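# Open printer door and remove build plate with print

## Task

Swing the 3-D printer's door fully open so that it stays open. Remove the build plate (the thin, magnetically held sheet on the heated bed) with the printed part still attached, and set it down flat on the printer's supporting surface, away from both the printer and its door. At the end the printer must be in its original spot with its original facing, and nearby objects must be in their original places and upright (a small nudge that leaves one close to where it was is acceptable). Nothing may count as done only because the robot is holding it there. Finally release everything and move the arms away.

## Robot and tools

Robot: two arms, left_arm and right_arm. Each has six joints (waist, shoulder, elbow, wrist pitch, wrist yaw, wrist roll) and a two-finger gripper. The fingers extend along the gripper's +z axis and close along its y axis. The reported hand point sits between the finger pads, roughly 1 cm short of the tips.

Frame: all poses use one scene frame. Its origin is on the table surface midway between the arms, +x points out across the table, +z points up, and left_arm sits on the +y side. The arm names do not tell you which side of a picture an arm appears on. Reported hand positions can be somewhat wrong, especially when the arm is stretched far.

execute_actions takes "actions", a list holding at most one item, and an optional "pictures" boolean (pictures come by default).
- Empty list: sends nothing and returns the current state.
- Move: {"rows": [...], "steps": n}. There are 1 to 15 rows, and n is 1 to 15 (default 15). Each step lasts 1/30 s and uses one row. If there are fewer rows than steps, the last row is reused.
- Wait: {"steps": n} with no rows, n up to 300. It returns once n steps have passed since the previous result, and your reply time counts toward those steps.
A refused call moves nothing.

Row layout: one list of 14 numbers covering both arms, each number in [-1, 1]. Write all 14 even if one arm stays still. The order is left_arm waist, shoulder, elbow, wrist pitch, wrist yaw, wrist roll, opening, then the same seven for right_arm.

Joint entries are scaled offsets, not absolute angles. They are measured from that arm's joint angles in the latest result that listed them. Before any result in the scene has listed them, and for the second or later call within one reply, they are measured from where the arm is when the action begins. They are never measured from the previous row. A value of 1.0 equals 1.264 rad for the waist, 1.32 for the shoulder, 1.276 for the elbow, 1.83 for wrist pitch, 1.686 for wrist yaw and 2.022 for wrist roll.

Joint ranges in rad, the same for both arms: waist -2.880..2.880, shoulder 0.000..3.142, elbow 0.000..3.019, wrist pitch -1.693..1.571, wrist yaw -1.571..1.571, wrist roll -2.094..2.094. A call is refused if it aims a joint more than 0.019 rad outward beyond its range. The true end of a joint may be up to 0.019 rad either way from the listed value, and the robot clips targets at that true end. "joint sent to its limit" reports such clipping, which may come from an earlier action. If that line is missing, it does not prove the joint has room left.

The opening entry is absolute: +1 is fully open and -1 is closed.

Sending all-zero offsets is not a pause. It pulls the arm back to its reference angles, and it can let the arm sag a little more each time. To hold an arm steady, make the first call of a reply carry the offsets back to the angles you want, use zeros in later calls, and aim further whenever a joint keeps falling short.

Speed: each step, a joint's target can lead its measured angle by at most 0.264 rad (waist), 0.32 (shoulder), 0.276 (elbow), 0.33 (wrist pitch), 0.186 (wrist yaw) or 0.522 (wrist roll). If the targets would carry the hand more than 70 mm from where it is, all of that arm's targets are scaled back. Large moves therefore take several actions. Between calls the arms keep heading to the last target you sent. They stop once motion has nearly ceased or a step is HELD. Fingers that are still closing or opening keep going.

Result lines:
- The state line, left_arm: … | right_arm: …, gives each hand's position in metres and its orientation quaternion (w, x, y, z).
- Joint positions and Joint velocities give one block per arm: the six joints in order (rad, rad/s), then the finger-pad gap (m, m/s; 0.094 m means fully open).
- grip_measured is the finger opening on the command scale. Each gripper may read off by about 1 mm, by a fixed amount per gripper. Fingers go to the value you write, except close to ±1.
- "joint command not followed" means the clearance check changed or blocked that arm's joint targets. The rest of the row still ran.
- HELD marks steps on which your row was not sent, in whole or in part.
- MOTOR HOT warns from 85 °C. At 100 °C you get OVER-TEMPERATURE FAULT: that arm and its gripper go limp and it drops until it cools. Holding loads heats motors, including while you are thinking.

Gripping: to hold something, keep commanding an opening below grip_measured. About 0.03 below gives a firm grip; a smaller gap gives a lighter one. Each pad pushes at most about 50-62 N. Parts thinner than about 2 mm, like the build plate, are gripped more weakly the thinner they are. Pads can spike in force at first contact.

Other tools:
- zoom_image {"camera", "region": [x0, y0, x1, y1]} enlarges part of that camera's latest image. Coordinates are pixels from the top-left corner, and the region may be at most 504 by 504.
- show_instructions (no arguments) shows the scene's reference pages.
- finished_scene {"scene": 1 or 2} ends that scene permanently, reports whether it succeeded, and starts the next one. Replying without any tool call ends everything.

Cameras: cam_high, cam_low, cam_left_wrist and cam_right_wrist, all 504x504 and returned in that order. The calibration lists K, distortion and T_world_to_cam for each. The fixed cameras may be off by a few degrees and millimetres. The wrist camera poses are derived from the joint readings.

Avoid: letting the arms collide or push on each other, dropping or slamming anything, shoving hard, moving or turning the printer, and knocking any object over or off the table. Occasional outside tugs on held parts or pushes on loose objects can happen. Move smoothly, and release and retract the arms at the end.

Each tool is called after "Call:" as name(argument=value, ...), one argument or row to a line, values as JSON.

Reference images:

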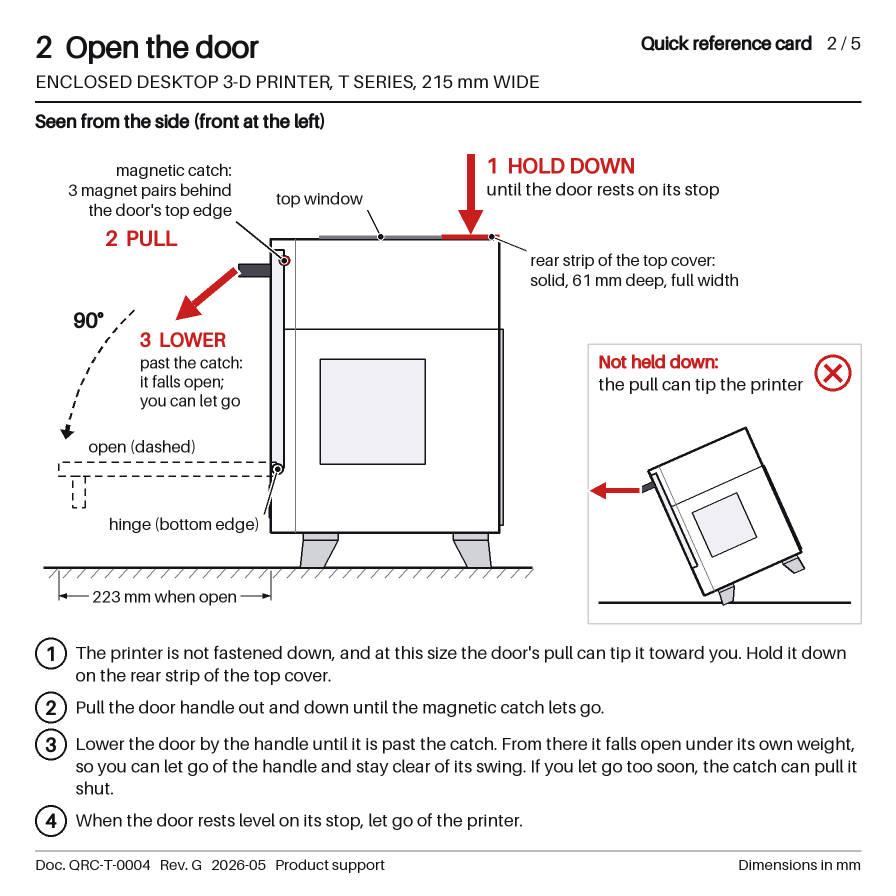

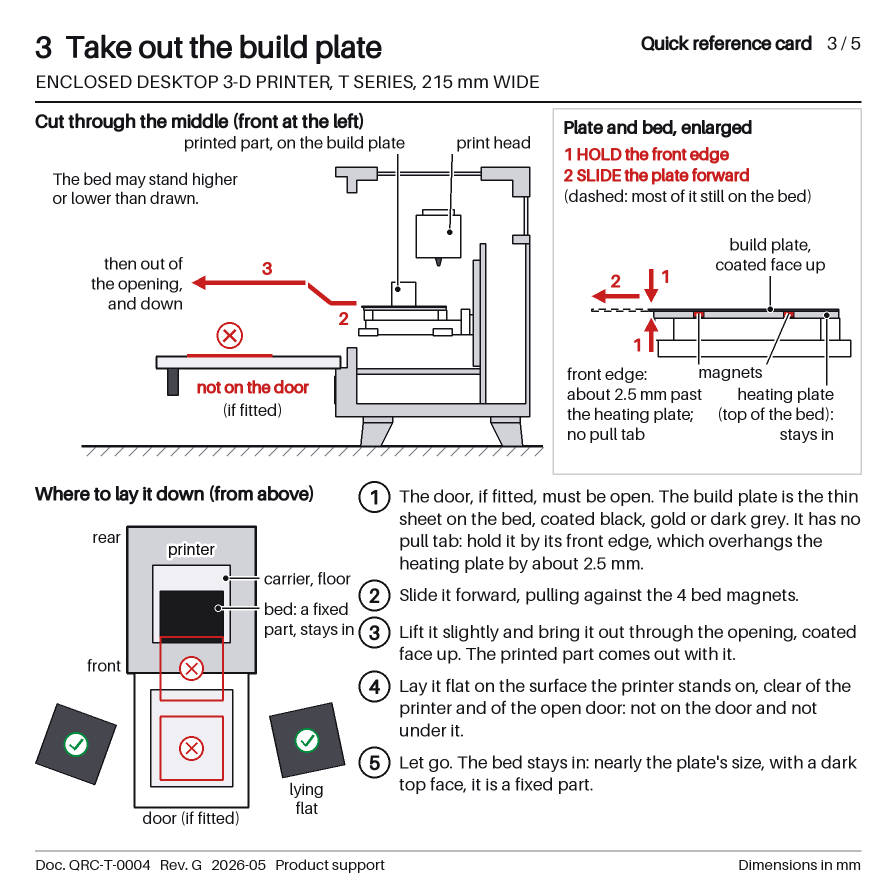

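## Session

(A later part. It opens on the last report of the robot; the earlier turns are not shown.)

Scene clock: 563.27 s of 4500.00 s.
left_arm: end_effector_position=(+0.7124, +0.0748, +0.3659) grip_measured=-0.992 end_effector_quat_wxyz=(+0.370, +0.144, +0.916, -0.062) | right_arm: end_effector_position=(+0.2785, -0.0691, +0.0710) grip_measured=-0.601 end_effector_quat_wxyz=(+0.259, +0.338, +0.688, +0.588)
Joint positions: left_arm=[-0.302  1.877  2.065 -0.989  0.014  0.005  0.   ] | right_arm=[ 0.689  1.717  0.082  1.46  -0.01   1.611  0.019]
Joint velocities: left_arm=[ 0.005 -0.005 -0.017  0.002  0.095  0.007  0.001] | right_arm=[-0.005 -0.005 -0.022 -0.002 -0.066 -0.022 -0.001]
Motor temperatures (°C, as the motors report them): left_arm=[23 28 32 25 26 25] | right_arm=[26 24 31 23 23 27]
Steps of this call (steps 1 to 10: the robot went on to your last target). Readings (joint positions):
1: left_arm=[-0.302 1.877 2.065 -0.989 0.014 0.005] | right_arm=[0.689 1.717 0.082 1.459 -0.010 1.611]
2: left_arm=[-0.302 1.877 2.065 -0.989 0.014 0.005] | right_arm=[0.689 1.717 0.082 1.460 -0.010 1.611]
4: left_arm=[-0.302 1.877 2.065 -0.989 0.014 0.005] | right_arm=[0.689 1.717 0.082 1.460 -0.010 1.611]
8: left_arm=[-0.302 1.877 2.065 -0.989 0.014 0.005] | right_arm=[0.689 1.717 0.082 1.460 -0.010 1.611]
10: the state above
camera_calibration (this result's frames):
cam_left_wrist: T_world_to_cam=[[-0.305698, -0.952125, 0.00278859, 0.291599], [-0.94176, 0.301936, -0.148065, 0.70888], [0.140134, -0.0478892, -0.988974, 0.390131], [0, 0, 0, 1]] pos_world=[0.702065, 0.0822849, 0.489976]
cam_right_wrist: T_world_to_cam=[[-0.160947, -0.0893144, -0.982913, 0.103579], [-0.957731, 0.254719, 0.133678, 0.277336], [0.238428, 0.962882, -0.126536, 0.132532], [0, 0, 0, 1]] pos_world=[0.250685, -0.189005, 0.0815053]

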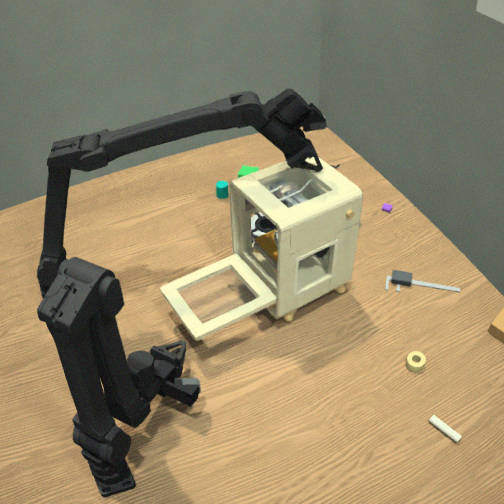

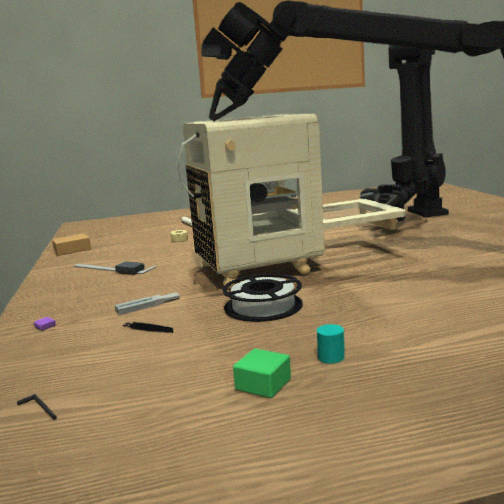

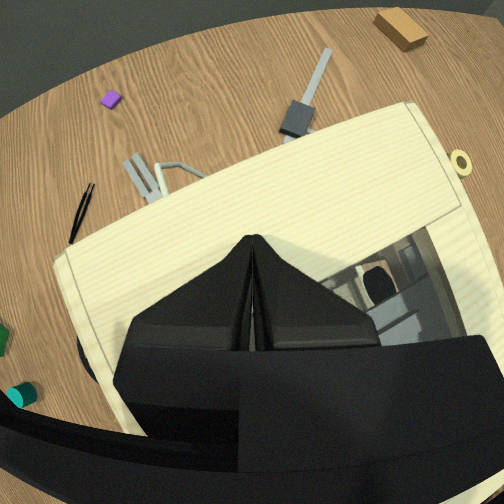

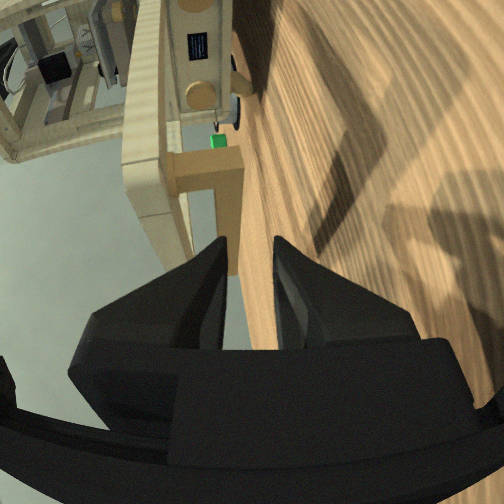

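Call:
execute_actions(
  actions=[
    {"rows":[[0,0,0,0,0,0,-1,0,-0.1,0,-0.05,0,0,-0.6],[0,0,0,0,0,0,-1,0,-0.2,0,-0.1,0,0,-0.6],[0,0,0,0,0,0,-1,0,-0.3,0,-0.15,0,0,-0.6],[0,0,0,0,0,0,-1,0,-0.4,0,-0.2,0,0,-0.6],[0,0,0,0,0,0,-1,0,-0.5,0,-0.28,0,0,-0.6],[0,0,0,0,0,0,-1,0,-0.6,0,-0.33,0,0,-0.6]],"steps":15},
  ],
  pictures=false,
)

Call:
execute_actions(
  actions=[
    {"steps":15},
  ],
  pictures=false,
)

Call:
execute_actions(
  actions=[
    {"rows":[[0,0,0,0,0,0,-1,0.016,0,0.574,0,0.335,-0.02,-0.6]],"steps":15},
  ],
  pictures=false,
)

Call:
execute_actions(
  actions=[
    {"steps":30},
  ],
  pictures=false,
)

Scene clock: 599.07 s of 4500.00 s.
left_arm: end_effector_position=(+0.7115, +0.0751, +0.3693) grip_measured=-0.992 end_effector_quat_wxyz=(+0.373, +0.144, +0.915, -0.062) | right_arm: end_effector_position=(+0.2664, -0.0790, +0.2050) grip_measured=-0.601 end_effector_quat_wxyz=(+0.294, +0.302, +0.615, +0.666)
Joint positions: left_arm=[-0.302  1.872  2.065 -0.988  0.014  0.005  0.   ] | right_arm=[ 0.689  0.901  0.081  0.881 -0.01   1.611  0.019]
Joint velocities: left_arm=[ 0.005 -0.005  0.007 -0.012  0.007 -0.007 -0.001] | right_arm=[-0.015  0.425  0.017 -0.139 -0.022  0.022 -0.   ]
Motor temperatures (°C, as the motors report them): left_arm=[23 28 33 25 26 25] | right_arm=[26 24 30 23 23 27]
Steps of this call (steps 1 to 15: the robot went on to your last target; steps 16 to 90: nothing new was sent; then 32.30 s passed at rest; steps 91 to 105: all 15 steps of this action). Readings (joint positions):
91: left_arm=[-0.302 1.874 2.065 -0.988 0.014 0.005] | right_arm=[0.689 1.707 0.082 1.446 -0.010 1.611]
92: left_arm=[-0.302 1.872 2.065 -0.988 0.014 0.005] | right_arm=[0.689 1.669 0.082 1.400 -0.010 1.611]
94: left_arm=[-0.302 1.872 2.065 -0.988 0.014 0.005] | right_arm=[0.689 1.504 0.082 1.256 -0.010 1.611]
98: left_arm=[-0.302 1.872 2.065 -0.988 0.014 0.005] | right_arm=[0.689 1.055 0.081 0.935 -0.010 1.611]
105: the state above

Scene clock: 599.57 s of 4500.00 s.
left_arm: end_effector_position=(+0.7115, +0.0751, +0.3693) grip_measured=-0.992 end_effector_quat_wxyz=(+0.373, +0.144, +0.915, -0.062) | right_arm: end_effector_position=(+0.2679, -0.0778, +0.1936) grip_measured=-0.601 end_effector_quat_wxyz=(+0.289, +0.308, +0.627, +0.654)
Joint positions: left_arm=[-0.302  1.872  2.065 -0.988  0.014  0.005  0.   ] | right_arm=[ 0.689  0.929  0.081  0.871 -0.01   1.611  0.019]
Joint velocities: left_arm=[-0.005 -0.005 -0.022  0.007  0.066  0.007 -0.001] | right_arm=[-0.015 -0.005 -0.017  0.027 -0.066  0.007  0.001]
Motor temperatures (°C, as the motors report them): left_arm=[23 28 33 25 26 25] | right_arm=[26 24 30 23 23 27]
Steps of this call (steps 1 to 15: the robot went on to your last target). Readings (joint positions):
1: left_arm=[-0.302 1.872 2.065 -0.988 0.014 0.005] | right_arm=[0.689 0.914 0.081 0.877 -0.010 1.611]
2: left_arm=[-0.302 1.872 2.065 -0.988 0.014 0.005] | right_arm=[0.689 0.923 0.081 0.874 -0.010 1.611]
4: left_arm=[-0.302 1.872 2.065 -0.988 0.014 0.005] | right_arm=[0.689 0.929 0.081 0.871 -0.010 1.611]
8: left_arm=[-0.302 1.872 2.065 -0.988 0.014 0.005] | right_arm=[0.689 0.929 0.081 0.871 -0.010 1.611]
15: the state above

Scene clock: 600.07 s of 4500.00 s.
left_arm: end_effector_position=(+0.7115, +0.0751, +0.3693) grip_measured=-0.992 end_effector_quat_wxyz=(+0.373, +0.144, +0.915, -0.062) | right_arm: end_effector_position=(+0.3586, -0.1155, +0.3811) grip_measured=-0.601 end_effector_quat_wxyz=(+0.465, +0.431, +0.389, +0.668)
Joint positions: left_arm=[-0.302  1.872  2.065 -0.988  0.014  0.005  0.   ] | right_arm=[0.695 0.929 0.446 0.871 0.535 1.594 0.019]
Joint velocities: left_arm=[-0.015  0.015  0.012 -0.007  0.051  0.066 -0.001] | right_arm=[-0.015 -0.005  0.789 -0.022  0.139 -0.007  0.   ]
Motor temperatures (°C, as the motors report them): left_arm=[23 28 33 25 26 25] | right_arm=[26 24 30 23 23 27]
Steps of this call (steps 1 to 15: all 15 steps of this action). Readings (joint positions):
1: left_arm=[-0.302 1.872 2.065 -0.988 0.014 0.005] | right_arm=[0.691 0.929 0.086 0.871 0.031 1.610]
2: left_arm=[-0.302 1.872 2.065 -0.988 0.014 0.005] | right_arm=[0.692 0.929 0.097 0.871 0.082 1.608]
4: left_arm=[-0.302 1.872 2.065 -0.988 0.014 0.005] | right_arm=[0.693 0.929 0.137 0.871 0.181 1.605]
8: left_arm=[-0.302 1.872 2.065 -0.988 0.014 0.005] | right_arm=[0.695 0.929 0.246 0.871 0.382 1.599]
15: the state above

Scene clock: 601.07 s of 4500.00 s.
left_arm: end_effector_position=(+0.7115, +0.0751, +0.3693) grip_measured=-0.992 end_effector_quat_wxyz=(+0.373, +0.144, +0.915, -0.062) | right_arm: end_effector_position=(+0.3589, -0.1159, +0.5572) grip_measured=-0.601 end_effector_quat_wxyz=(+0.468, +0.395, +0.257, +0.747)
Joint positions: left_arm=[-0.302  1.872  2.065 -0.988  0.014  0.005  0.   ] | right_arm=[0.701 0.927 0.767 0.871 0.552 1.58  0.019]
Joint velocities: left_arm=[-0.015 -0.015  0.012 -0.002 -0.007 -0.007  0.001] | right_arm=[-0.005 -0.005 -0.007 -0.022 -0.022 -0.037 -0.   ]
Motor temperatures (°C, as the motors report them): left_arm=[23 29 33 25 26 25] | right_arm=[26 24 30 23 23 27]
Steps of this call (steps 1 to 30: the robot went on to your last target). Readings (joint positions):
1: left_arm=[-0.302 1.872 2.065 -0.988 0.014 0.005] | right_arm=[0.695 0.929 0.474 0.871 0.539 1.593]
2: left_arm=[-0.302 1.872 2.065 -0.988 0.014 0.005] | right_arm=[0.695 0.929 0.501 0.871 0.542 1.593]
4: left_arm=[-0.302 1.872 2.065 -0.988 0.014 0.005] | right_arm=[0.695 0.929 0.555 0.871 0.546 1.592]
8: left_arm=[-0.302 1.872 2.065 -0.988 0.014 0.005] | right_arm=[0.695 0.929 0.661 0.871 0.550 1.589]
30: the state above
All arms were judged still, so your last target was given up. Only a new action makes them travel on or press farther. Fingers that are still opening or closing keep moving.

Call:
execute_actions(
  actions=[
    {"rows":[[0,0,0,0,0,0,-1,0,0.03,0,0,0,0,-0.6],[0,0,0,0,0,0,-1,0,0.06,0,0.01,0,0,-0.6],[0,0,0,0,0,0,-1,0,0.09,0,0.02,0,0,-0.6],[0,0,0,0,0,0,-1,0,0.13,0,0.03,0,0,-0.6],[0,0,0,0,0,0,-1,0,0.17,0,0.04,0,0,-0.6],[0,0,0,0,0,0,-1,0,0.21,0,0.04,0,0,-0.6],[0,0,0,0,0,0,-1,0,0.25,0,0.04,0,0,-0.6],[0,0,0,0,0,0,-1,0,0.29,0,0.04,0,0,-0.6],[0,0,0,0,0,0,-1,0,0.33,0,0.04,0,0,-0.6],[0,0,0,0,0,0,-1,0,0.37,0,0.04,0,0,-0.6],[0,0,0,0,0,0,-1,0,0.41,0,0.04,0,0,-0.6],[0,0,0,0,0,0,-1,0,0.45,0,0.04,0,0,-0.6],[0,0,0,0,0,0,-1,0,0.48,0,0.04,0,0,-0.6],[0,0,0,0,0,0,-1,0,0.51,0,0.04,0,0,-0.6],[0,0,0,0,0,0,-1,0,0.535,0,0.04,0,0,-0.6]],"steps":15},
  ],
  pictures=false,
)

Call:
execute_actions(
  actions=[
    {"steps":25},
  ],
  pictures=false,
)

Call:
execute_actions(
  actions=[
    {"rows":[[0,0,0,0,0,0,-1,0,0.01,0,0,0,0,-0.6],[0,0,0,0,0,0,-1,0,0.02,0,0,0,0,-0.6],[0,0,0,0,0,0,-1,0,0.03,0,0,0,0,-0.6],[0,0,0,0,0,0,-1,0,0.04,0,0,0,0,-0.6]],"steps":15},
  ],
)

Scene clock: 615.43 s of 4500.00 s.
left_arm: end_effector_position=(+0.7115, +0.0751, +0.3693) grip_measured=-0.992 end_effector_quat_wxyz=(+0.373, +0.144, +0.915, -0.062) | right_arm: end_effector_position=(+0.4893, -0.0059, +0.2973) grip_measured=-0.601 end_effector_quat_wxyz=(+0.467, +0.452, +0.467, +0.600)
Joint positions: left_arm=[-0.302  1.872  2.065 -0.988  0.014  0.005  0.   ] | right_arm=[0.701 1.501 0.767 0.917 0.552 1.58  0.019]
Joint velocities: left_arm=[ 0.005 -0.005  0.002 -0.002 -0.022  0.037 -0.001] | right_arm=[-0.005  1.568 -0.027  0.002 -0.007  0.007  0.   ]
Motor temperatures (°C, as the motors report them): left_arm=[23 29 33 25 26 25] | right_arm=[26 24 33 23 23 27]
Steps of this call (steps 1 to 90: nothing new was sent; then 10.87 s passed at rest; steps 91 to 105: all 15 steps of this action). Readings (joint positions):
91: left_arm=[-0.302 1.872 2.065 -0.988 0.014 0.005] | right_arm=[0.701 0.929 0.767 0.871 0.552 1.580]
92: left_arm=[-0.302 1.872 2.065 -0.988 0.014 0.005] | right_arm=[0.701 0.936 0.767 0.872 0.552 1.580]
94: left_arm=[-0.302 1.872 2.065 -0.988 0.014 0.005] | right_arm=[0.701 0.974 0.767 0.891 0.552 1.580]
98: left_arm=[-0.302 1.872 2.065 -0.988 0.014 0.005] | right_arm=[0.701 1.138 0.767 0.917 0.552 1.580]
105: the state above

Scene clock: 616.27 s of 4500.00 s.
left_arm: end_effector_position=(+0.7115, +0.0751, +0.3693) grip_measured=-0.992 end_effector_quat_wxyz=(+0.373, +0.144, +0.915, -0.062) | right_arm: end_effector_position=(+0.5005, +0.0035, +0.2180) grip_measured=-0.601 end_effector_quat_wxyz=(+0.461, +0.462, +0.520, +0.551)
Joint positions: left_arm=[-0.302  1.872  2.065 -0.988  0.014  0.005  0.   ] | right_arm=[0.701 1.636 0.757 0.919 0.552 1.58  0.019]
Joint velocities: left_arm=[-0.015  0.005 -0.027  0.012  0.007 -0.022 -0.001] | right_arm=[-0.005 -0.005  0.012  0.007 -0.037 -0.007 -0.   ]
Motor temperatures (°C, as the motors report them): left_arm=[23 29 33 25 26 25] | right_arm=[26 24 33 23 23 27]
Steps of this call (steps 1 to 25: the robot went on to your last target). Readings (joint positions):
1: left_arm=[-0.302 1.872 2.065 -0.988 0.014 0.005] | right_arm=[0.701 1.553 0.767 0.917 0.552 1.580]
2: left_arm=[-0.302 1.872 2.065 -0.988 0.014 0.005] | right_arm=[0.701 1.601 0.767 0.917 0.552 1.580]
4: left_arm=[-0.302 1.872 2.065 -0.988 0.014 0.005] | right_arm=[0.701 1.672 0.764 0.917 0.552 1.580]
8: left_arm=[-0.302 1.872 2.065 -0.988 0.014 0.005] | right_arm=[0.701 1.688 0.757 0.917 0.552 1.580]
25: the state above

Scene clock: 616.77 s of 4500.00 s.
left_arm: end_effector_position=(+0.7115, +0.0751, +0.3693) grip_measured=-0.992 end_effector_quat_wxyz=(+0.373, +0.144, +0.915, -0.062) | right_arm: end_effector_position=(+0.5036, +0.0062, +0.1854) grip_measured=-0.601 end_effector_quat_wxyz=(+0.458, +0.465, +0.540, +0.531)
Joint positions: left_arm=[-0.302  1.872  2.065 -0.988  0.014  0.005  0.   ] | right_arm=[0.701 1.695 0.757 0.919 0.552 1.58  0.019]
Joint velocities: left_arm=[-0.005 -0.015  0.002  0.002 -0.066  0.051  0.001] | right_arm=[-0.005 -0.015 -0.007 -0.002 -0.037  0.007 -0.001]
Motor temperatures (°C, as the motors report them): left_arm=[23 29 33 25 26 25] | right_arm=[26 24 33 23 23 27]
Steps of this call (steps 1 to 15: all 15 steps of this action). Readings (joint positions):
1: left_arm=[-0.302 1.872 2.065 -0.988 0.014 0.005] | right_arm=[0.701 1.637 0.757 0.919 0.552 1.580]
2: left_arm=[-0.302 1.872 2.065 -0.988 0.014 0.005] | right_arm=[0.701 1.638 0.757 0.919 0.552 1.580]
4: left_arm=[-0.302 1.872 2.065 -0.988 0.014 0.005] | right_arm=[0.701 1.648 0.757 0.919 0.552 1.580]
8: left_arm=[-0.302 1.872 2.065 -0.988 0.014 0.005] | right_arm=[0.701 1.683 0.757 0.919 0.552 1.580]
15: the state above
camera_calibration (this result's frames):
cam_left_wrist: T_world_to_cam=[[-0.305712, -0.95212, 0.00274427, 0.291607], [-0.940991, 0.301696, -0.153344, 0.709872], [0.145174, -0.0494615, -0.988169, 0.389917], [0, 0, 0, 1]] pos_world=[0.700525, 0.0827653, 0.493358]
cam_right_wrist: T_world_to_cam=[[-0.0214301, -0.0113511, -0.999706, 0.191394], [-0.697338, 0.71671, 0.00681057, 0.34802], [0.716422, 0.697279, -0.0232748, -0.237414], [0, 0, 0, 1]] pos_world=[0.416878, -0.0817133, 0.183442]

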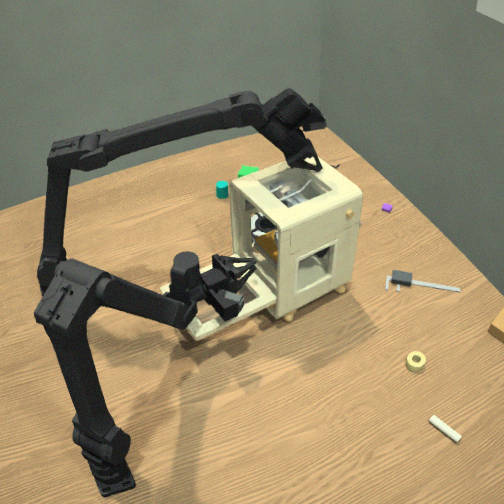

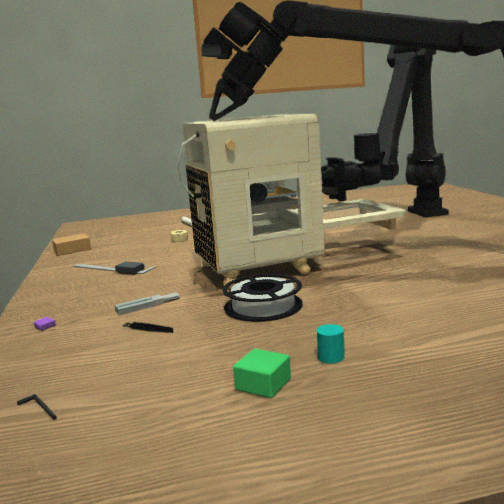

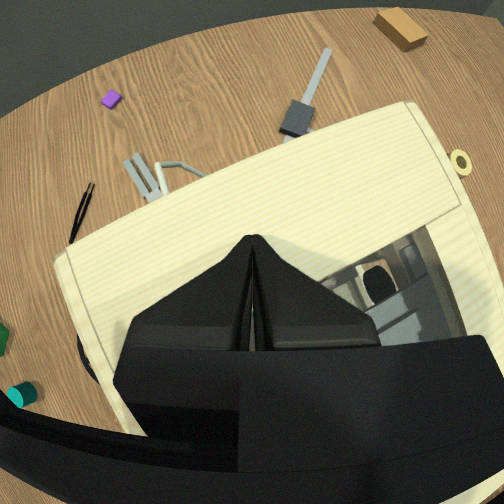

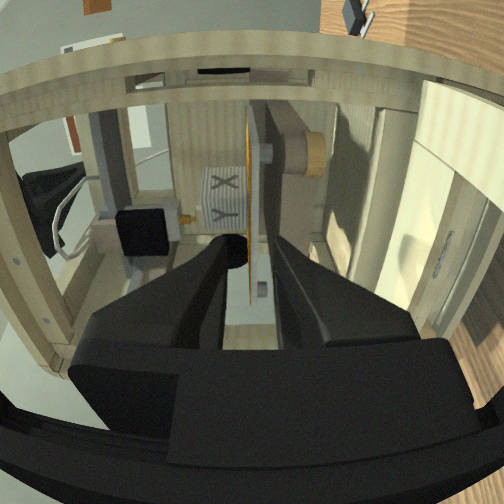

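Call:
zoom_image(
  camera="cam_right_wrist",
  region=[190, 90, 330, 330],
)

Region (190, 90, 330, 330) of cam_right_wrist's 504x504 image, scaled by 2.100, with more detail than that image has; it fills the left 294 columns of this view, and the rest is white.

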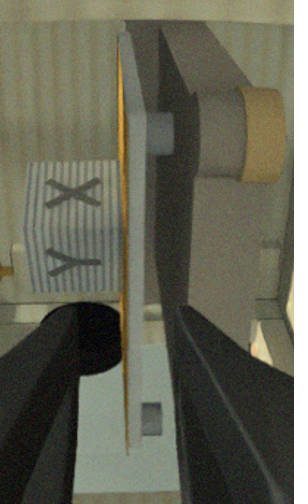

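Call:
execute_actions(
  actions=[
    {"rows":[[0,0,0,0,0,0,-1,0,0,0.04,0,0,0,-0.6],[0,0,0,0,0,0,-1,0,0,0.055,0,0,0,-0.6],[0,0,0,0,0,0,-1,0,0.005,0.07,0,0,0,-0.6],[0,0,0,0,0,0,-1,0,0.012,0.08,-0.005,0,0,-0.6],[0,0,0,0,0,0,-1,0,0.02,0.09,-0.01,0,0,-0.6],[0,0,0,0,0,0,-1,0,0.028,0.1,-0.015,0,0,-0.6],[0,0,0,0,0,0,-1,0,0.036,0.11,-0.02,0,0,-0.6],[0,0,0,0,0,0,-1,0,0.043,0.12,-0.02,0,0,-0.6],[0,0,0,0,0,0,-1,0,0.048,0.124,-0.02,0,0,-0.6]],"steps":15},
  ],
  pictures=false,
)

Call:
execute_actions(
  actions=[
    {"steps":10},
  ],
)

Scene clock: 637.73 s of 4500.00 s.
left_arm: end_effector_position=(+0.7115, +0.0751, +0.3693) grip_measured=-0.992 end_effector_quat_wxyz=(+0.373, +0.144, +0.915, -0.062) | right_arm: end_effector_position=(+0.5333, +0.0312, +0.1986) grip_measured=-0.601 end_effector_quat_wxyz=(+0.460, +0.463, +0.528, +0.543)
Joint positions: left_arm=[-0.302  1.872  2.065 -0.988  0.014  0.005  0.   ] | right_arm=[0.701 1.756 0.873 0.899 0.552 1.58  0.019]
Joint velocities: left_arm=[ 0.005 -0.005 -0.002 -0.002 -0.037 -0.022  0.   ] | right_arm=[-0.005  0.024  0.002 -0.032 -0.051 -0.022 -0.001]
Motor temperatures (°C, as the motors report them): left_arm=[23 29 33 25 26 25] | right_arm=[26 24 31 23 23 27]
Steps of this call (steps 1 to 15: the robot went on to your last target; steps 16 to 90: nothing new was sent; then 17.47 s passed at rest; steps 91 to 105: all 15 steps of this action). Readings (joint positions):
91: left_arm=[-0.302 1.872 2.065 -0.988 0.014 0.005] | right_arm=[0.701 1.695 0.757 0.919 0.552 1.580]
92: left_arm=[-0.302 1.872 2.065 -0.988 0.014 0.005] | right_arm=[0.701 1.695 0.758 0.919 0.552 1.580]
94: left_arm=[-0.302 1.872 2.065 -0.988 0.014 0.005] | right_arm=[0.701 1.697 0.769 0.919 0.552 1.580]
98: left_arm=[-0.302 1.872 2.065 -0.988 0.014 0.005] | right_arm=[0.701 1.722 0.830 0.908 0.552 1.580]
105: the state above

Scene clock: 638.07 s of 4500.00 s.
left_arm: end_effector_position=(+0.7115, +0.0751, +0.3693) grip_measured=-0.992 end_effector_quat_wxyz=(+0.373, +0.144, +0.915, -0.062) | right_arm: end_effector_position=(+0.5333, +0.0312, +0.1986) grip_measured=-0.601 end_effector_quat_wxyz=(+0.460, +0.463, +0.528, +0.543)
Joint positions: left_arm=[-0.302  1.872  2.065 -0.988  0.014  0.005  0.   ] | right_arm=[0.701 1.756 0.873 0.899 0.552 1.58  0.019]
Joint velocities: left_arm=[ 0.005 -0.005 -0.017 -0.012 -0.051  0.037 -0.001] | right_arm=[-0.024 -0.015 -0.017 -0.002  0.051 -0.022  0.   ]
Motor temperatures (°C, as the motors report them): left_arm=[23 29 33 25 26 25] | right_arm=[26 24 32 23 23 27]
Steps of this call (steps 1 to 10: the robot went on to your last target). Readings (joint positions):
1: left_arm=[-0.302 1.872 2.065 -0.988 0.014 0.005] | right_arm=[0.701 1.756 0.873 0.899 0.552 1.580]
2: left_arm=[-0.302 1.872 2.065 -0.988 0.014 0.005] | right_arm=[0.701 1.756 0.873 0.899 0.552 1.580]
4: left_arm=[-0.302 1.872 2.065 -0.988 0.014 0.005] | right_arm=[0.701 1.756 0.873 0.899 0.552 1.580]
8: left_arm=[-0.302 1.872 2.065 -0.988 0.014 0.005] | right_arm=[0.701 1.756 0.873 0.899 0.552 1.580]
10: the state above
camera_calibration (this result's frames):
cam_left_wrist: T_world_to_cam=[[-0.305712, -0.95212, 0.00274427, 0.291607], [-0.940991, 0.301696, -0.153344, 0.709872], [0.145174, -0.0494615, -0.988169, 0.389917], [0, 0, 0, 1]] pos_world=[0.700525, 0.0827653, 0.493358]
cam_right_wrist: T_world_to_cam=[[0.00568656, 0.0115204, -0.999917, 0.190345], [-0.697489, 0.716583, 0.00428938, 0.351266], [0.716573, 0.697407, 0.0121102, -0.282874], [0, 0, 0, 1]] pos_world=[0.446621, -0.0566261, 0.192249]

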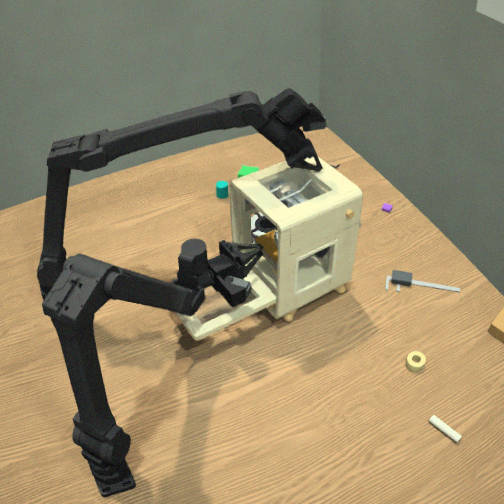

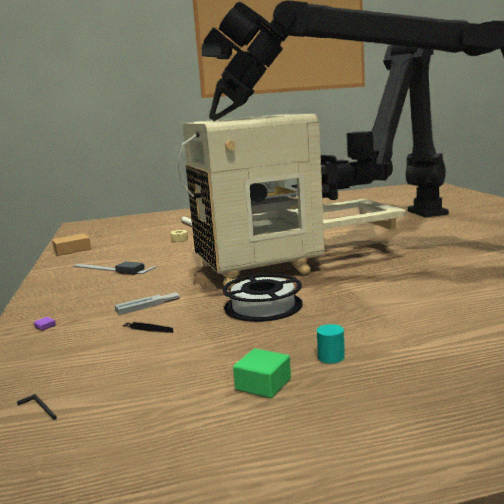

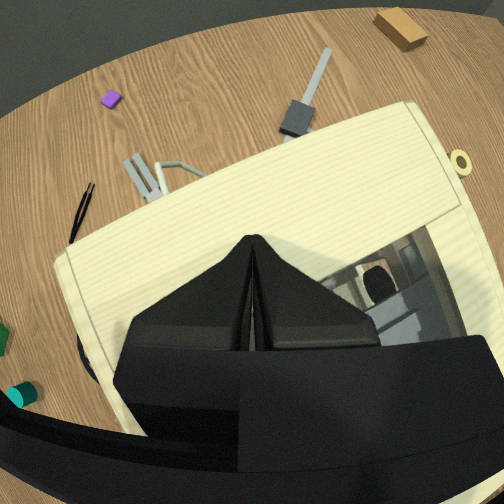

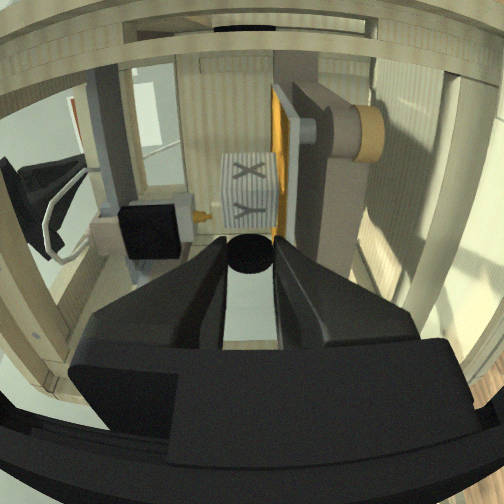

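Call:
execute_actions(
  actions=[
    {"rows":[[0,0,0,0,0,0,-1,0,0.008,0,0,0,0,-0.7],[0,0,0,0,0,0,-1,0,0.014,0,0,0,0,-0.8],[0,0,0,0,0,0,-1,0,0.02,0,-0.005,0,0,-0.85]],"steps":15},
  ],
  pictures=false,
)

Call:
execute_actions(
  actions=[
    {"steps":10},
  ],
)

Call:
zoom_image(
  camera="cam_right_wrist",
  region=[190, 150, 310, 290],
)

Scene clock: 662.37 s of 4500.00 s.
left_arm: end_effector_position=(+0.7115, +0.0751, +0.3693) grip_measured=-0.992 end_effector_quat_wxyz=(+0.373, +0.144, +0.915, -0.062) | right_arm: end_effector_position=(+0.5344, +0.0322, +0.1837) grip_measured=-0.848 end_effector_quat_wxyz=(+0.459, +0.465, +0.537, +0.535)
Joint positions: left_arm=[-0.302  1.872  2.065 -0.988  0.014  0.005  0.   ] | right_arm=[0.701 1.78  0.873 0.899 0.552 1.58  0.007]
Joint velocities: left_arm=[ 0.005 -0.024 -0.007  0.002 -0.095 -0.007 -0.   ] | right_arm=[-0.015 -0.005 -0.007  0.007 -0.037  0.007  0.   ]
Motor temperatures (°C, as the motors report them): left_arm=[23 29 33 25 26 25] | right_arm=[26 25 33 22 23 27]
Steps of this call (steps 1 to 15: the robot went on to your last target; steps 16 to 90: nothing new was sent; then 20.80 s passed at rest; steps 91 to 105: all 15 steps of this action). Readings (joint positions):
91: left_arm=[-0.302 1.872 2.065 -0.988 0.014 0.005] | right_arm=[0.701 1.756 0.873 0.899 0.552 1.580]
92: left_arm=[-0.302 1.872 2.065 -0.988 0.014 0.005] | right_arm=[0.701 1.757 0.873 0.899 0.552 1.580]
94: left_arm=[-0.302 1.872 2.065 -0.988 0.014 0.005] | right_arm=[0.701 1.761 0.873 0.899 0.552 1.580]
98: left_arm=[-0.302 1.872 2.065 -0.988 0.014 0.005] | right_arm=[0.701 1.776 0.873 0.899 0.552 1.580]
105: the state above

Scene clock: 662.70 s of 4500.00 s.
left_arm: end_effector_position=(+0.7115, +0.0751, +0.3693) grip_measured=-0.992 end_effector_quat_wxyz=(+0.373, +0.144, +0.915, -0.062) | right_arm: end_effector_position=(+0.5344, +0.0322, +0.1837) grip_measured=-0.848 end_effector_quat_wxyz=(+0.459, +0.465, +0.537, +0.535)
Joint positions: left_arm=[-0.302  1.872  2.065 -0.988  0.014  0.005  0.   ] | right_arm=[0.701 1.78  0.873 0.899 0.552 1.58  0.007]
Joint velocities: left_arm=[ 0.005 -0.005 -0.022  0.007  0.022 -0.066 -0.001] | right_arm=[-0.015 -0.005  0.007 -0.007  0.022 -0.007  0.001]
Motor temperatures (°C, as the motors report them): left_arm=[23 29 33 25 26 25] | right_arm=[26 25 33 22 23 27]
Steps of this call (steps 1 to 10: the robot went on to your last target). Readings (joint positions):
1: left_arm=[-0.302 1.872 2.065 -0.988 0.014 0.005] | right_arm=[0.701 1.780 0.873 0.899 0.552 1.580]
2: left_arm=[-0.302 1.872 2.065 -0.988 0.014 0.005] | right_arm=[0.701 1.780 0.873 0.899 0.552 1.580]
4: left_arm=[-0.302 1.872 2.065 -0.988 0.014 0.005] | right_arm=[0.701 1.780 0.873 0.899 0.552 1.580]
8: left_arm=[-0.302 1.872 2.065 -0.988 0.014 0.005] | right_arm=[0.701 1.780 0.873 0.899 0.552 1.580]
10: the state above
camera_calibration (this result's frames):
cam_left_wrist: T_world_to_cam=[[-0.305712, -0.95212, 0.00274427, 0.291607], [-0.940991, 0.301696, -0.153344, 0.709872], [0.145174, -0.0494615, -0.988169, 0.389917], [0, 0, 0, 1]] pos_world=[0.700525, 0.0827653, 0.493358]
cam_right_wrist: T_world_to_cam=[[-0.0132668, -0.0044658, -0.999902, 0.186091], [-0.697391, 0.716666, 0.00605226, 0.351058], [0.716569, 0.697402, -0.0126223, -0.279646], [0, 0, 0, 1]] pos_world=[0.447678, -0.0557343, 0.180418]

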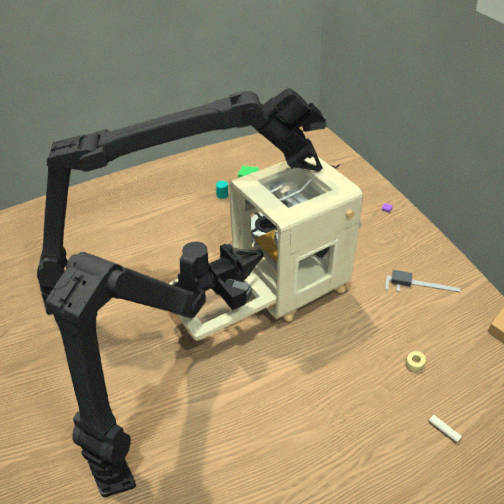

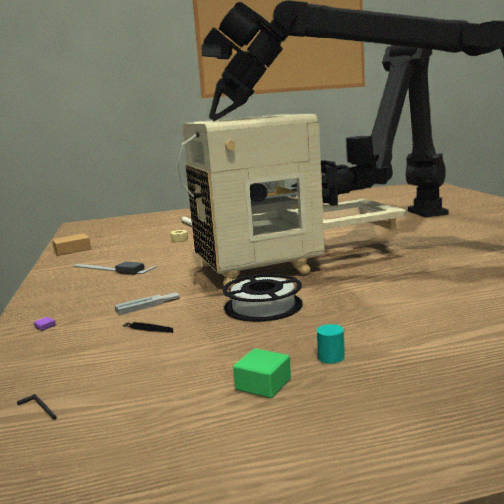

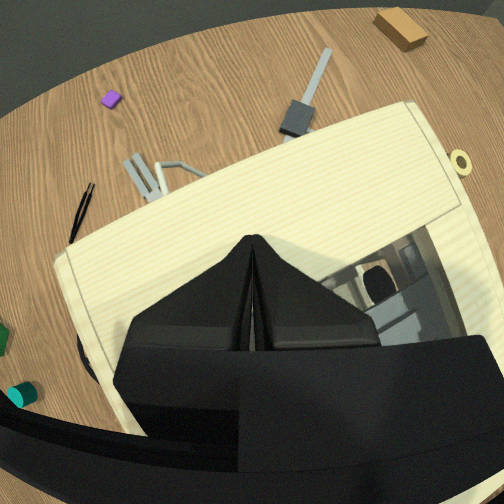

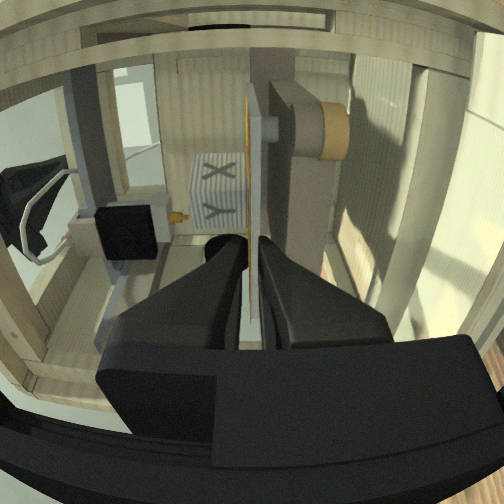

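Region (190, 150, 310, 290) of cam_right_wrist's 504x504 image, scaled by 3.600, with more detail than that image has; it fills the left 432 columns of this view, and the rest is white.

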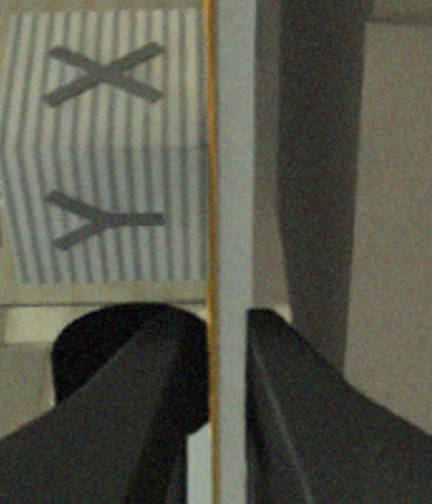

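Call:
execute_actions(
  actions=[
    {"rows":[[0,0,0,0,0,0,-1,0,0,0.03,0,0,0,-0.88],[0,0,0,0,0,0,-1,0,0,0.04,0,0,0,-0.9],[0,0,0,0,0,0,-1,0,0,0.05,0,0,0,-0.915],[0,0,0,0,0,0,-1,0,0.005,0.058,-0.005,0,0,-0.915],[0,0,0,0,0,0,-1,0,0.01,0.064,-0.01,0,0,-0.915],[0,0,0,0,0,0,-1,0,0.015,0.064,-0.015,0,0,-0.915]],"steps":15},
  ],
  pictures=false,
)

Call:
execute_actions(
  actions=[
    {"steps":10},
  ],
  pictures=false,
)

Scene clock: 682.70 s of 4500.00 s.
left_arm: end_effector_position=(+0.7115, +0.0751, +0.3693) grip_measured=-0.992 end_effector_quat_wxyz=(+0.373, +0.144, +0.915, -0.062) | right_arm: end_effector_position=(+0.5419, +0.0385, +0.1878) grip_measured=-0.913 end_effector_quat_wxyz=(+0.459, +0.464, +0.534, +0.537)
Joint positions: left_arm=[-0.302  1.872  2.065 -0.988  0.014  0.005  0.   ] | right_arm=[0.701 1.793 0.903 0.888 0.552 1.58  0.004]
Joint velocities: left_arm=[-0.005  0.005  0.002 -0.017  0.037  0.007 -0.001] | right_arm=[-0.005  0.005 -0.017 -0.002 -0.007 -0.037 -0.001]
Motor temperatures (°C, as the motors report them): left_arm=[23 29 33 25 26 25] | right_arm=[26 25 31 22 23 27]
Steps of this call (steps 1 to 15: the robot went on to your last target; steps 16 to 90: nothing new was sent; then 16.50 s passed at rest; steps 91 to 105: all 15 steps of this action). Readings (joint positions):
91: left_arm=[-0.302 1.872 2.065 -0.988 0.014 0.005] | right_arm=[0.701 1.780 0.873 0.899 0.552 1.580]
92: left_arm=[-0.302 1.872 2.065 -0.988 0.014 0.005] | right_arm=[0.701 1.780 0.873 0.899 0.552 1.580]
94: left_arm=[-0.302 1.872 2.065 -0.988 0.014 0.005] | right_arm=[0.701 1.781 0.875 0.899 0.552 1.580]
98: left_arm=[-0.302 1.872 2.065 -0.988 0.014 0.005] | right_arm=[0.701 1.788 0.897 0.892 0.552 1.580]
105: the state above

Scene clock: 683.03 s of 4500.00 s.
left_arm: end_effector_position=(+0.7115, +0.0751, +0.3693) grip_measured=-0.992 end_effector_quat_wxyz=(+0.373, +0.144, +0.915, -0.062) | right_arm: end_effector_position=(+0.5420, +0.0385, +0.1875) grip_measured=-0.913 end_effector_quat_wxyz=(+0.459, +0.464, +0.534, +0.537)
Joint positions: left_arm=[-0.302  1.872  2.065 -0.988  0.014  0.005  0.   ] | right_arm=[0.701 1.793 0.903 0.888 0.552 1.58  0.004]
Joint velocities: left_arm=[-0.005 -0.005  0.007 -0.012 -0.095  0.066 -0.001] | right_arm=[ 0.005 -0.005  0.012 -0.017 -0.022 -0.007 -0.001]
Motor temperatures (°C, as the motors report them): left_arm=[23 29 33 25 26 25] | right_arm=[26 25 32 22 23 27]
Steps of this call (steps 1 to 10: the robot went on to your last target). Readings (joint positions):
1: left_arm=[-0.302 1.872 2.065 -0.988 0.014 0.005] | right_arm=[0.701 1.793 0.903 0.888 0.552 1.580]
2: left_arm=[-0.302 1.872 2.065 -0.988 0.014 0.005] | right_arm=[0.701 1.793 0.903 0.888 0.552 1.580]
4: left_arm=[-0.302 1.872 2.065 -0.988 0.014 0.005] | right_arm=[0.701 1.793 0.903 0.888 0.552 1.580]
8: left_arm=[-0.302 1.872 2.065 -0.988 0.014 0.005] | right_arm=[0.701 1.793 0.903 0.888 0.552 1.580]
10: the state above

Call:
execute_actions(
  actions=[],
)

Scene clock: 705.37 s of 4500.00 s.
left_arm: end_effector_position=(+0.7115, +0.0751, +0.3693) grip_measured=-0.992 end_effector_quat_wxyz=(+0.373, +0.144, +0.915, -0.062) | right_arm: end_effector_position=(+0.5420, +0.0385, +0.1875) grip_measured=-0.913 end_effector_quat_wxyz=(+0.459, +0.464, +0.534, +0.537)
Joint positions: left_arm=[-0.302  1.872  2.065 -0.988  0.014  0.005  0.   ] | right_arm=[0.701 1.793 0.903 0.888 0.552 1.58  0.004]
Joint velocities: left_arm=[ 0.015 -0.005  0.002  0.017 -0.022  0.007  0.   ] | right_arm=[-0.015 -0.015  0.007 -0.007 -0.022  0.081  0.001]
Motor temperatures (°C, as the motors report them): left_arm=[23 30 33 25 26 25] | right_arm=[26 25 33 22 23 27]
Steps of this call (steps 1 to 15: the robot went on to your last target; steps 16 to 90: nothing new was sent; then 19.33 s passed at rest). Readings (joint positions):
1: left_arm=[-0.302 1.872 2.065 -0.988 0.014 0.005] | right_arm=[0.701 1.793 0.903 0.888 0.552 1.580]
2: left_arm=[-0.302 1.872 2.065 -0.988 0.014 0.005] | right_arm=[0.701 1.793 0.903 0.888 0.552 1.580]
4: left_arm=[-0.302 1.872 2.065 -0.988 0.014 0.005] | right_arm=[0.701 1.793 0.903 0.888 0.552 1.580]
8: left_arm=[-0.302 1.872 2.065 -0.988 0.014 0.005] | right_arm=[0.701 1.793 0.903 0.888 0.552 1.580]
90: the state above
All arms were judged still, so your last target was given up. Only a new action makes them travel on or press farther. Fingers that are still opening or closing keep moving.
camera_calibration (this result's frames):
cam_left_wrist: T_world_to_cam=[[-0.305712, -0.95212, 0.00274427, 0.291607], [-0.940991, 0.301696, -0.153344, 0.709872], [0.145174, -0.0494615, -0.988169, 0.389917], [0, 0, 0, 1]] pos_world=[0.700525, 0.0827653, 0.493358]
cam_right_wrist: T_world_to_cam=[[-0.00772671, 0.000206999, -0.99997, 0.186905], [-0.697423, 0.716639, 0.00553729, 0.35185], [0.716618, 0.697445, -0.0053929, -0.29082], [0, 0, 0, 1]] pos_world=[0.455239, -0.0493575, 0.183382]

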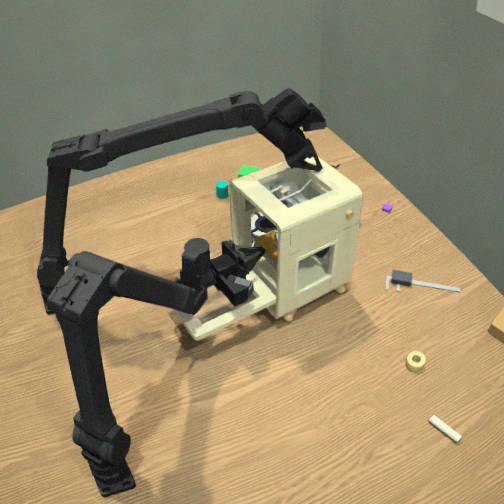

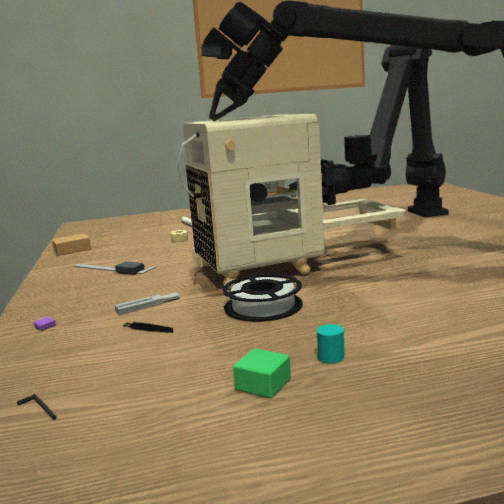

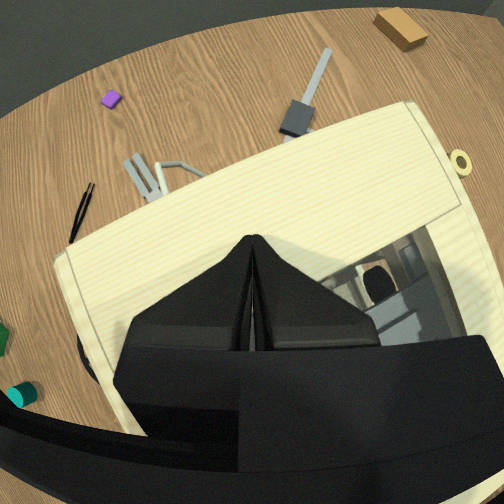

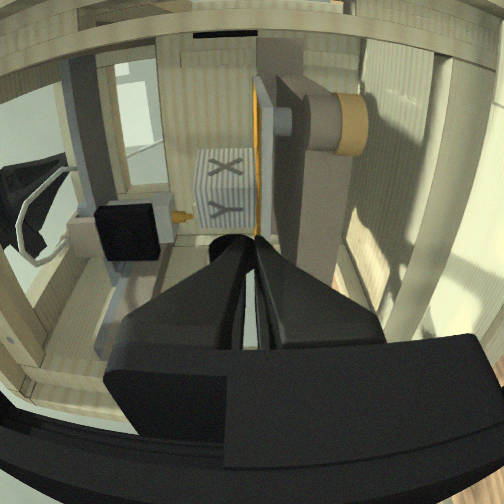

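Call:
execute_actions(
  actions=[
    {"rows":[[0,0,0,0,0,0,-1,0,0.005,0,0,0,0,-0.915],[0,0,0,0,0,0,-1,0,0.009,0,0,0,0,-0.915]],"steps":12},
  ],
)

Call:
zoom_image(
  camera="cam_right_wrist",
  region=[190,150,310,290],
)

Scene clock: 711.93 s of 4500.00 s.
left_arm: end_effector_position=(+0.7115, +0.0751, +0.3693) grip_measured=-0.992 end_effector_quat_wxyz=(+0.373, +0.144, +0.915, -0.062) | right_arm: end_effector_position=(+0.5422, +0.0387, +0.1843) grip_measured=-0.913 end_effector_quat_wxyz=(+0.459, +0.464, +0.536, +0.535)
Joint positions: left_arm=[-0.302  1.872  2.065 -0.988  0.014  0.005  0.   ] | right_arm=[0.701 1.799 0.903 0.888 0.552 1.58  0.004]
Joint velocities: left_arm=[-0.005 -0.005 -0.002 -0.002  0.022 -0.022 -0.001] | right_arm=[-0.024  0.015 -0.012  0.032 -0.095  0.081 -0.   ]
Motor temperatures (°C, as the motors report them): left_arm=[23 30 33 25 26 25] | right_arm=[26 25 33 22 23 27]
Steps of this call (steps 1 to 90: nothing new was sent; then 3.17 s passed at rest; steps 91 to 102: all 12 steps of this action). Readings (joint positions):
91: left_arm=[-0.302 1.872 2.065 -0.988 0.014 0.005] | right_arm=[0.701 1.793 0.903 0.888 0.552 1.580]
92: left_arm=[-0.302 1.872 2.065 -0.988 0.014 0.005] | right_arm=[0.701 1.793 0.903 0.888 0.552 1.580]
94: left_arm=[-0.302 1.872 2.065 -0.988 0.014 0.005] | right_arm=[0.701 1.794 0.903 0.888 0.552 1.580]
98: left_arm=[-0.302 1.872 2.065 -0.988 0.014 0.005] | right_arm=[0.701 1.798 0.903 0.888 0.552 1.580]
102: the state above
camera_calibration (this result's frames):
cam_left_wrist: T_world_to_cam=[[-0.305712, -0.95212, 0.00274427, 0.291607], [-0.940991, 0.301696, -0.153344, 0.709872], [0.145174, -0.0494615, -0.988169, 0.389917], [0, 0, 0, 1]] pos_world=[0.700525, 0.0827653, 0.493358]
cam_right_wrist: T_world_to_cam=[[-0.0118089, -0.00323615, -0.999925, 0.185983], [-0.697399, 0.716658, 0.00591677, 0.351806], [0.716586, 0.697417, -0.0107199, -0.290131], [0, 0, 0, 1]] pos_world=[0.455449, -0.04918, 0.180777]

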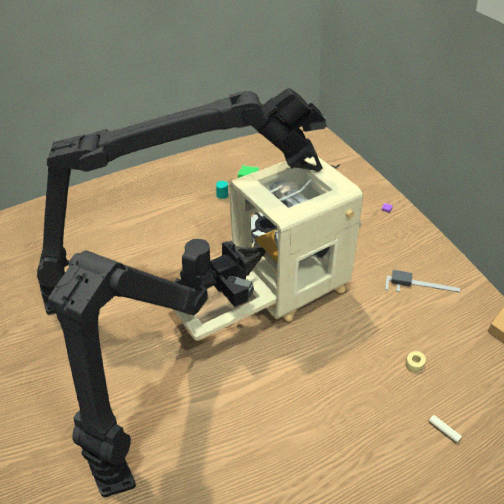

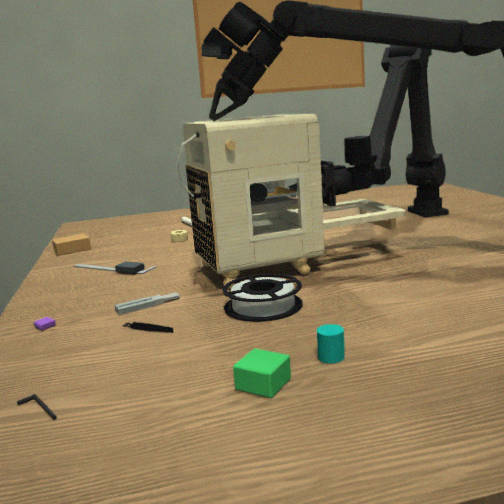

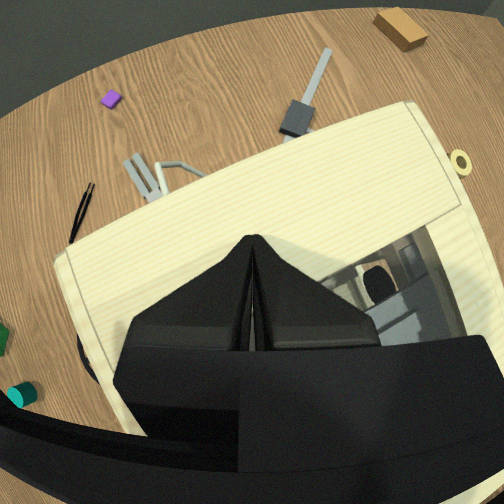

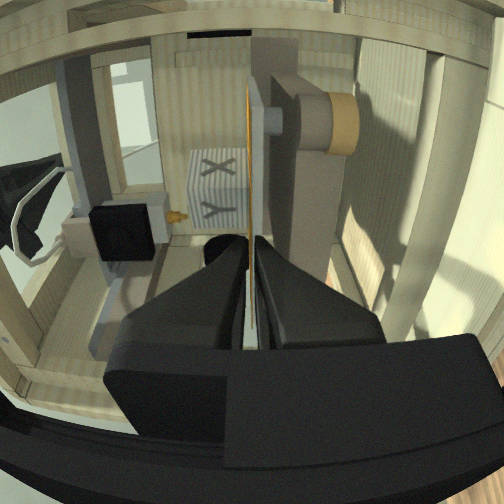

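Region (190, 150, 310, 290) of cam_right_wrist's 504x504 image, scaled by 3.600, with more detail than that image has; it fills the left 432 columns of this view, and the rest is white.

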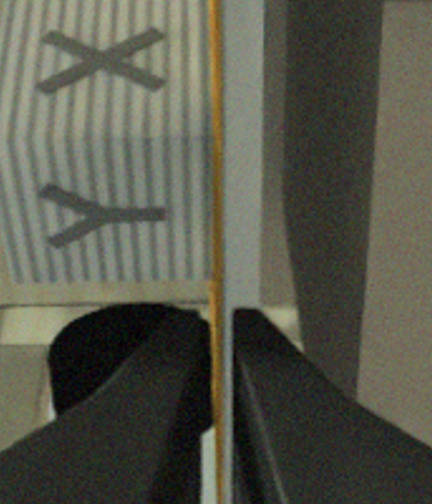

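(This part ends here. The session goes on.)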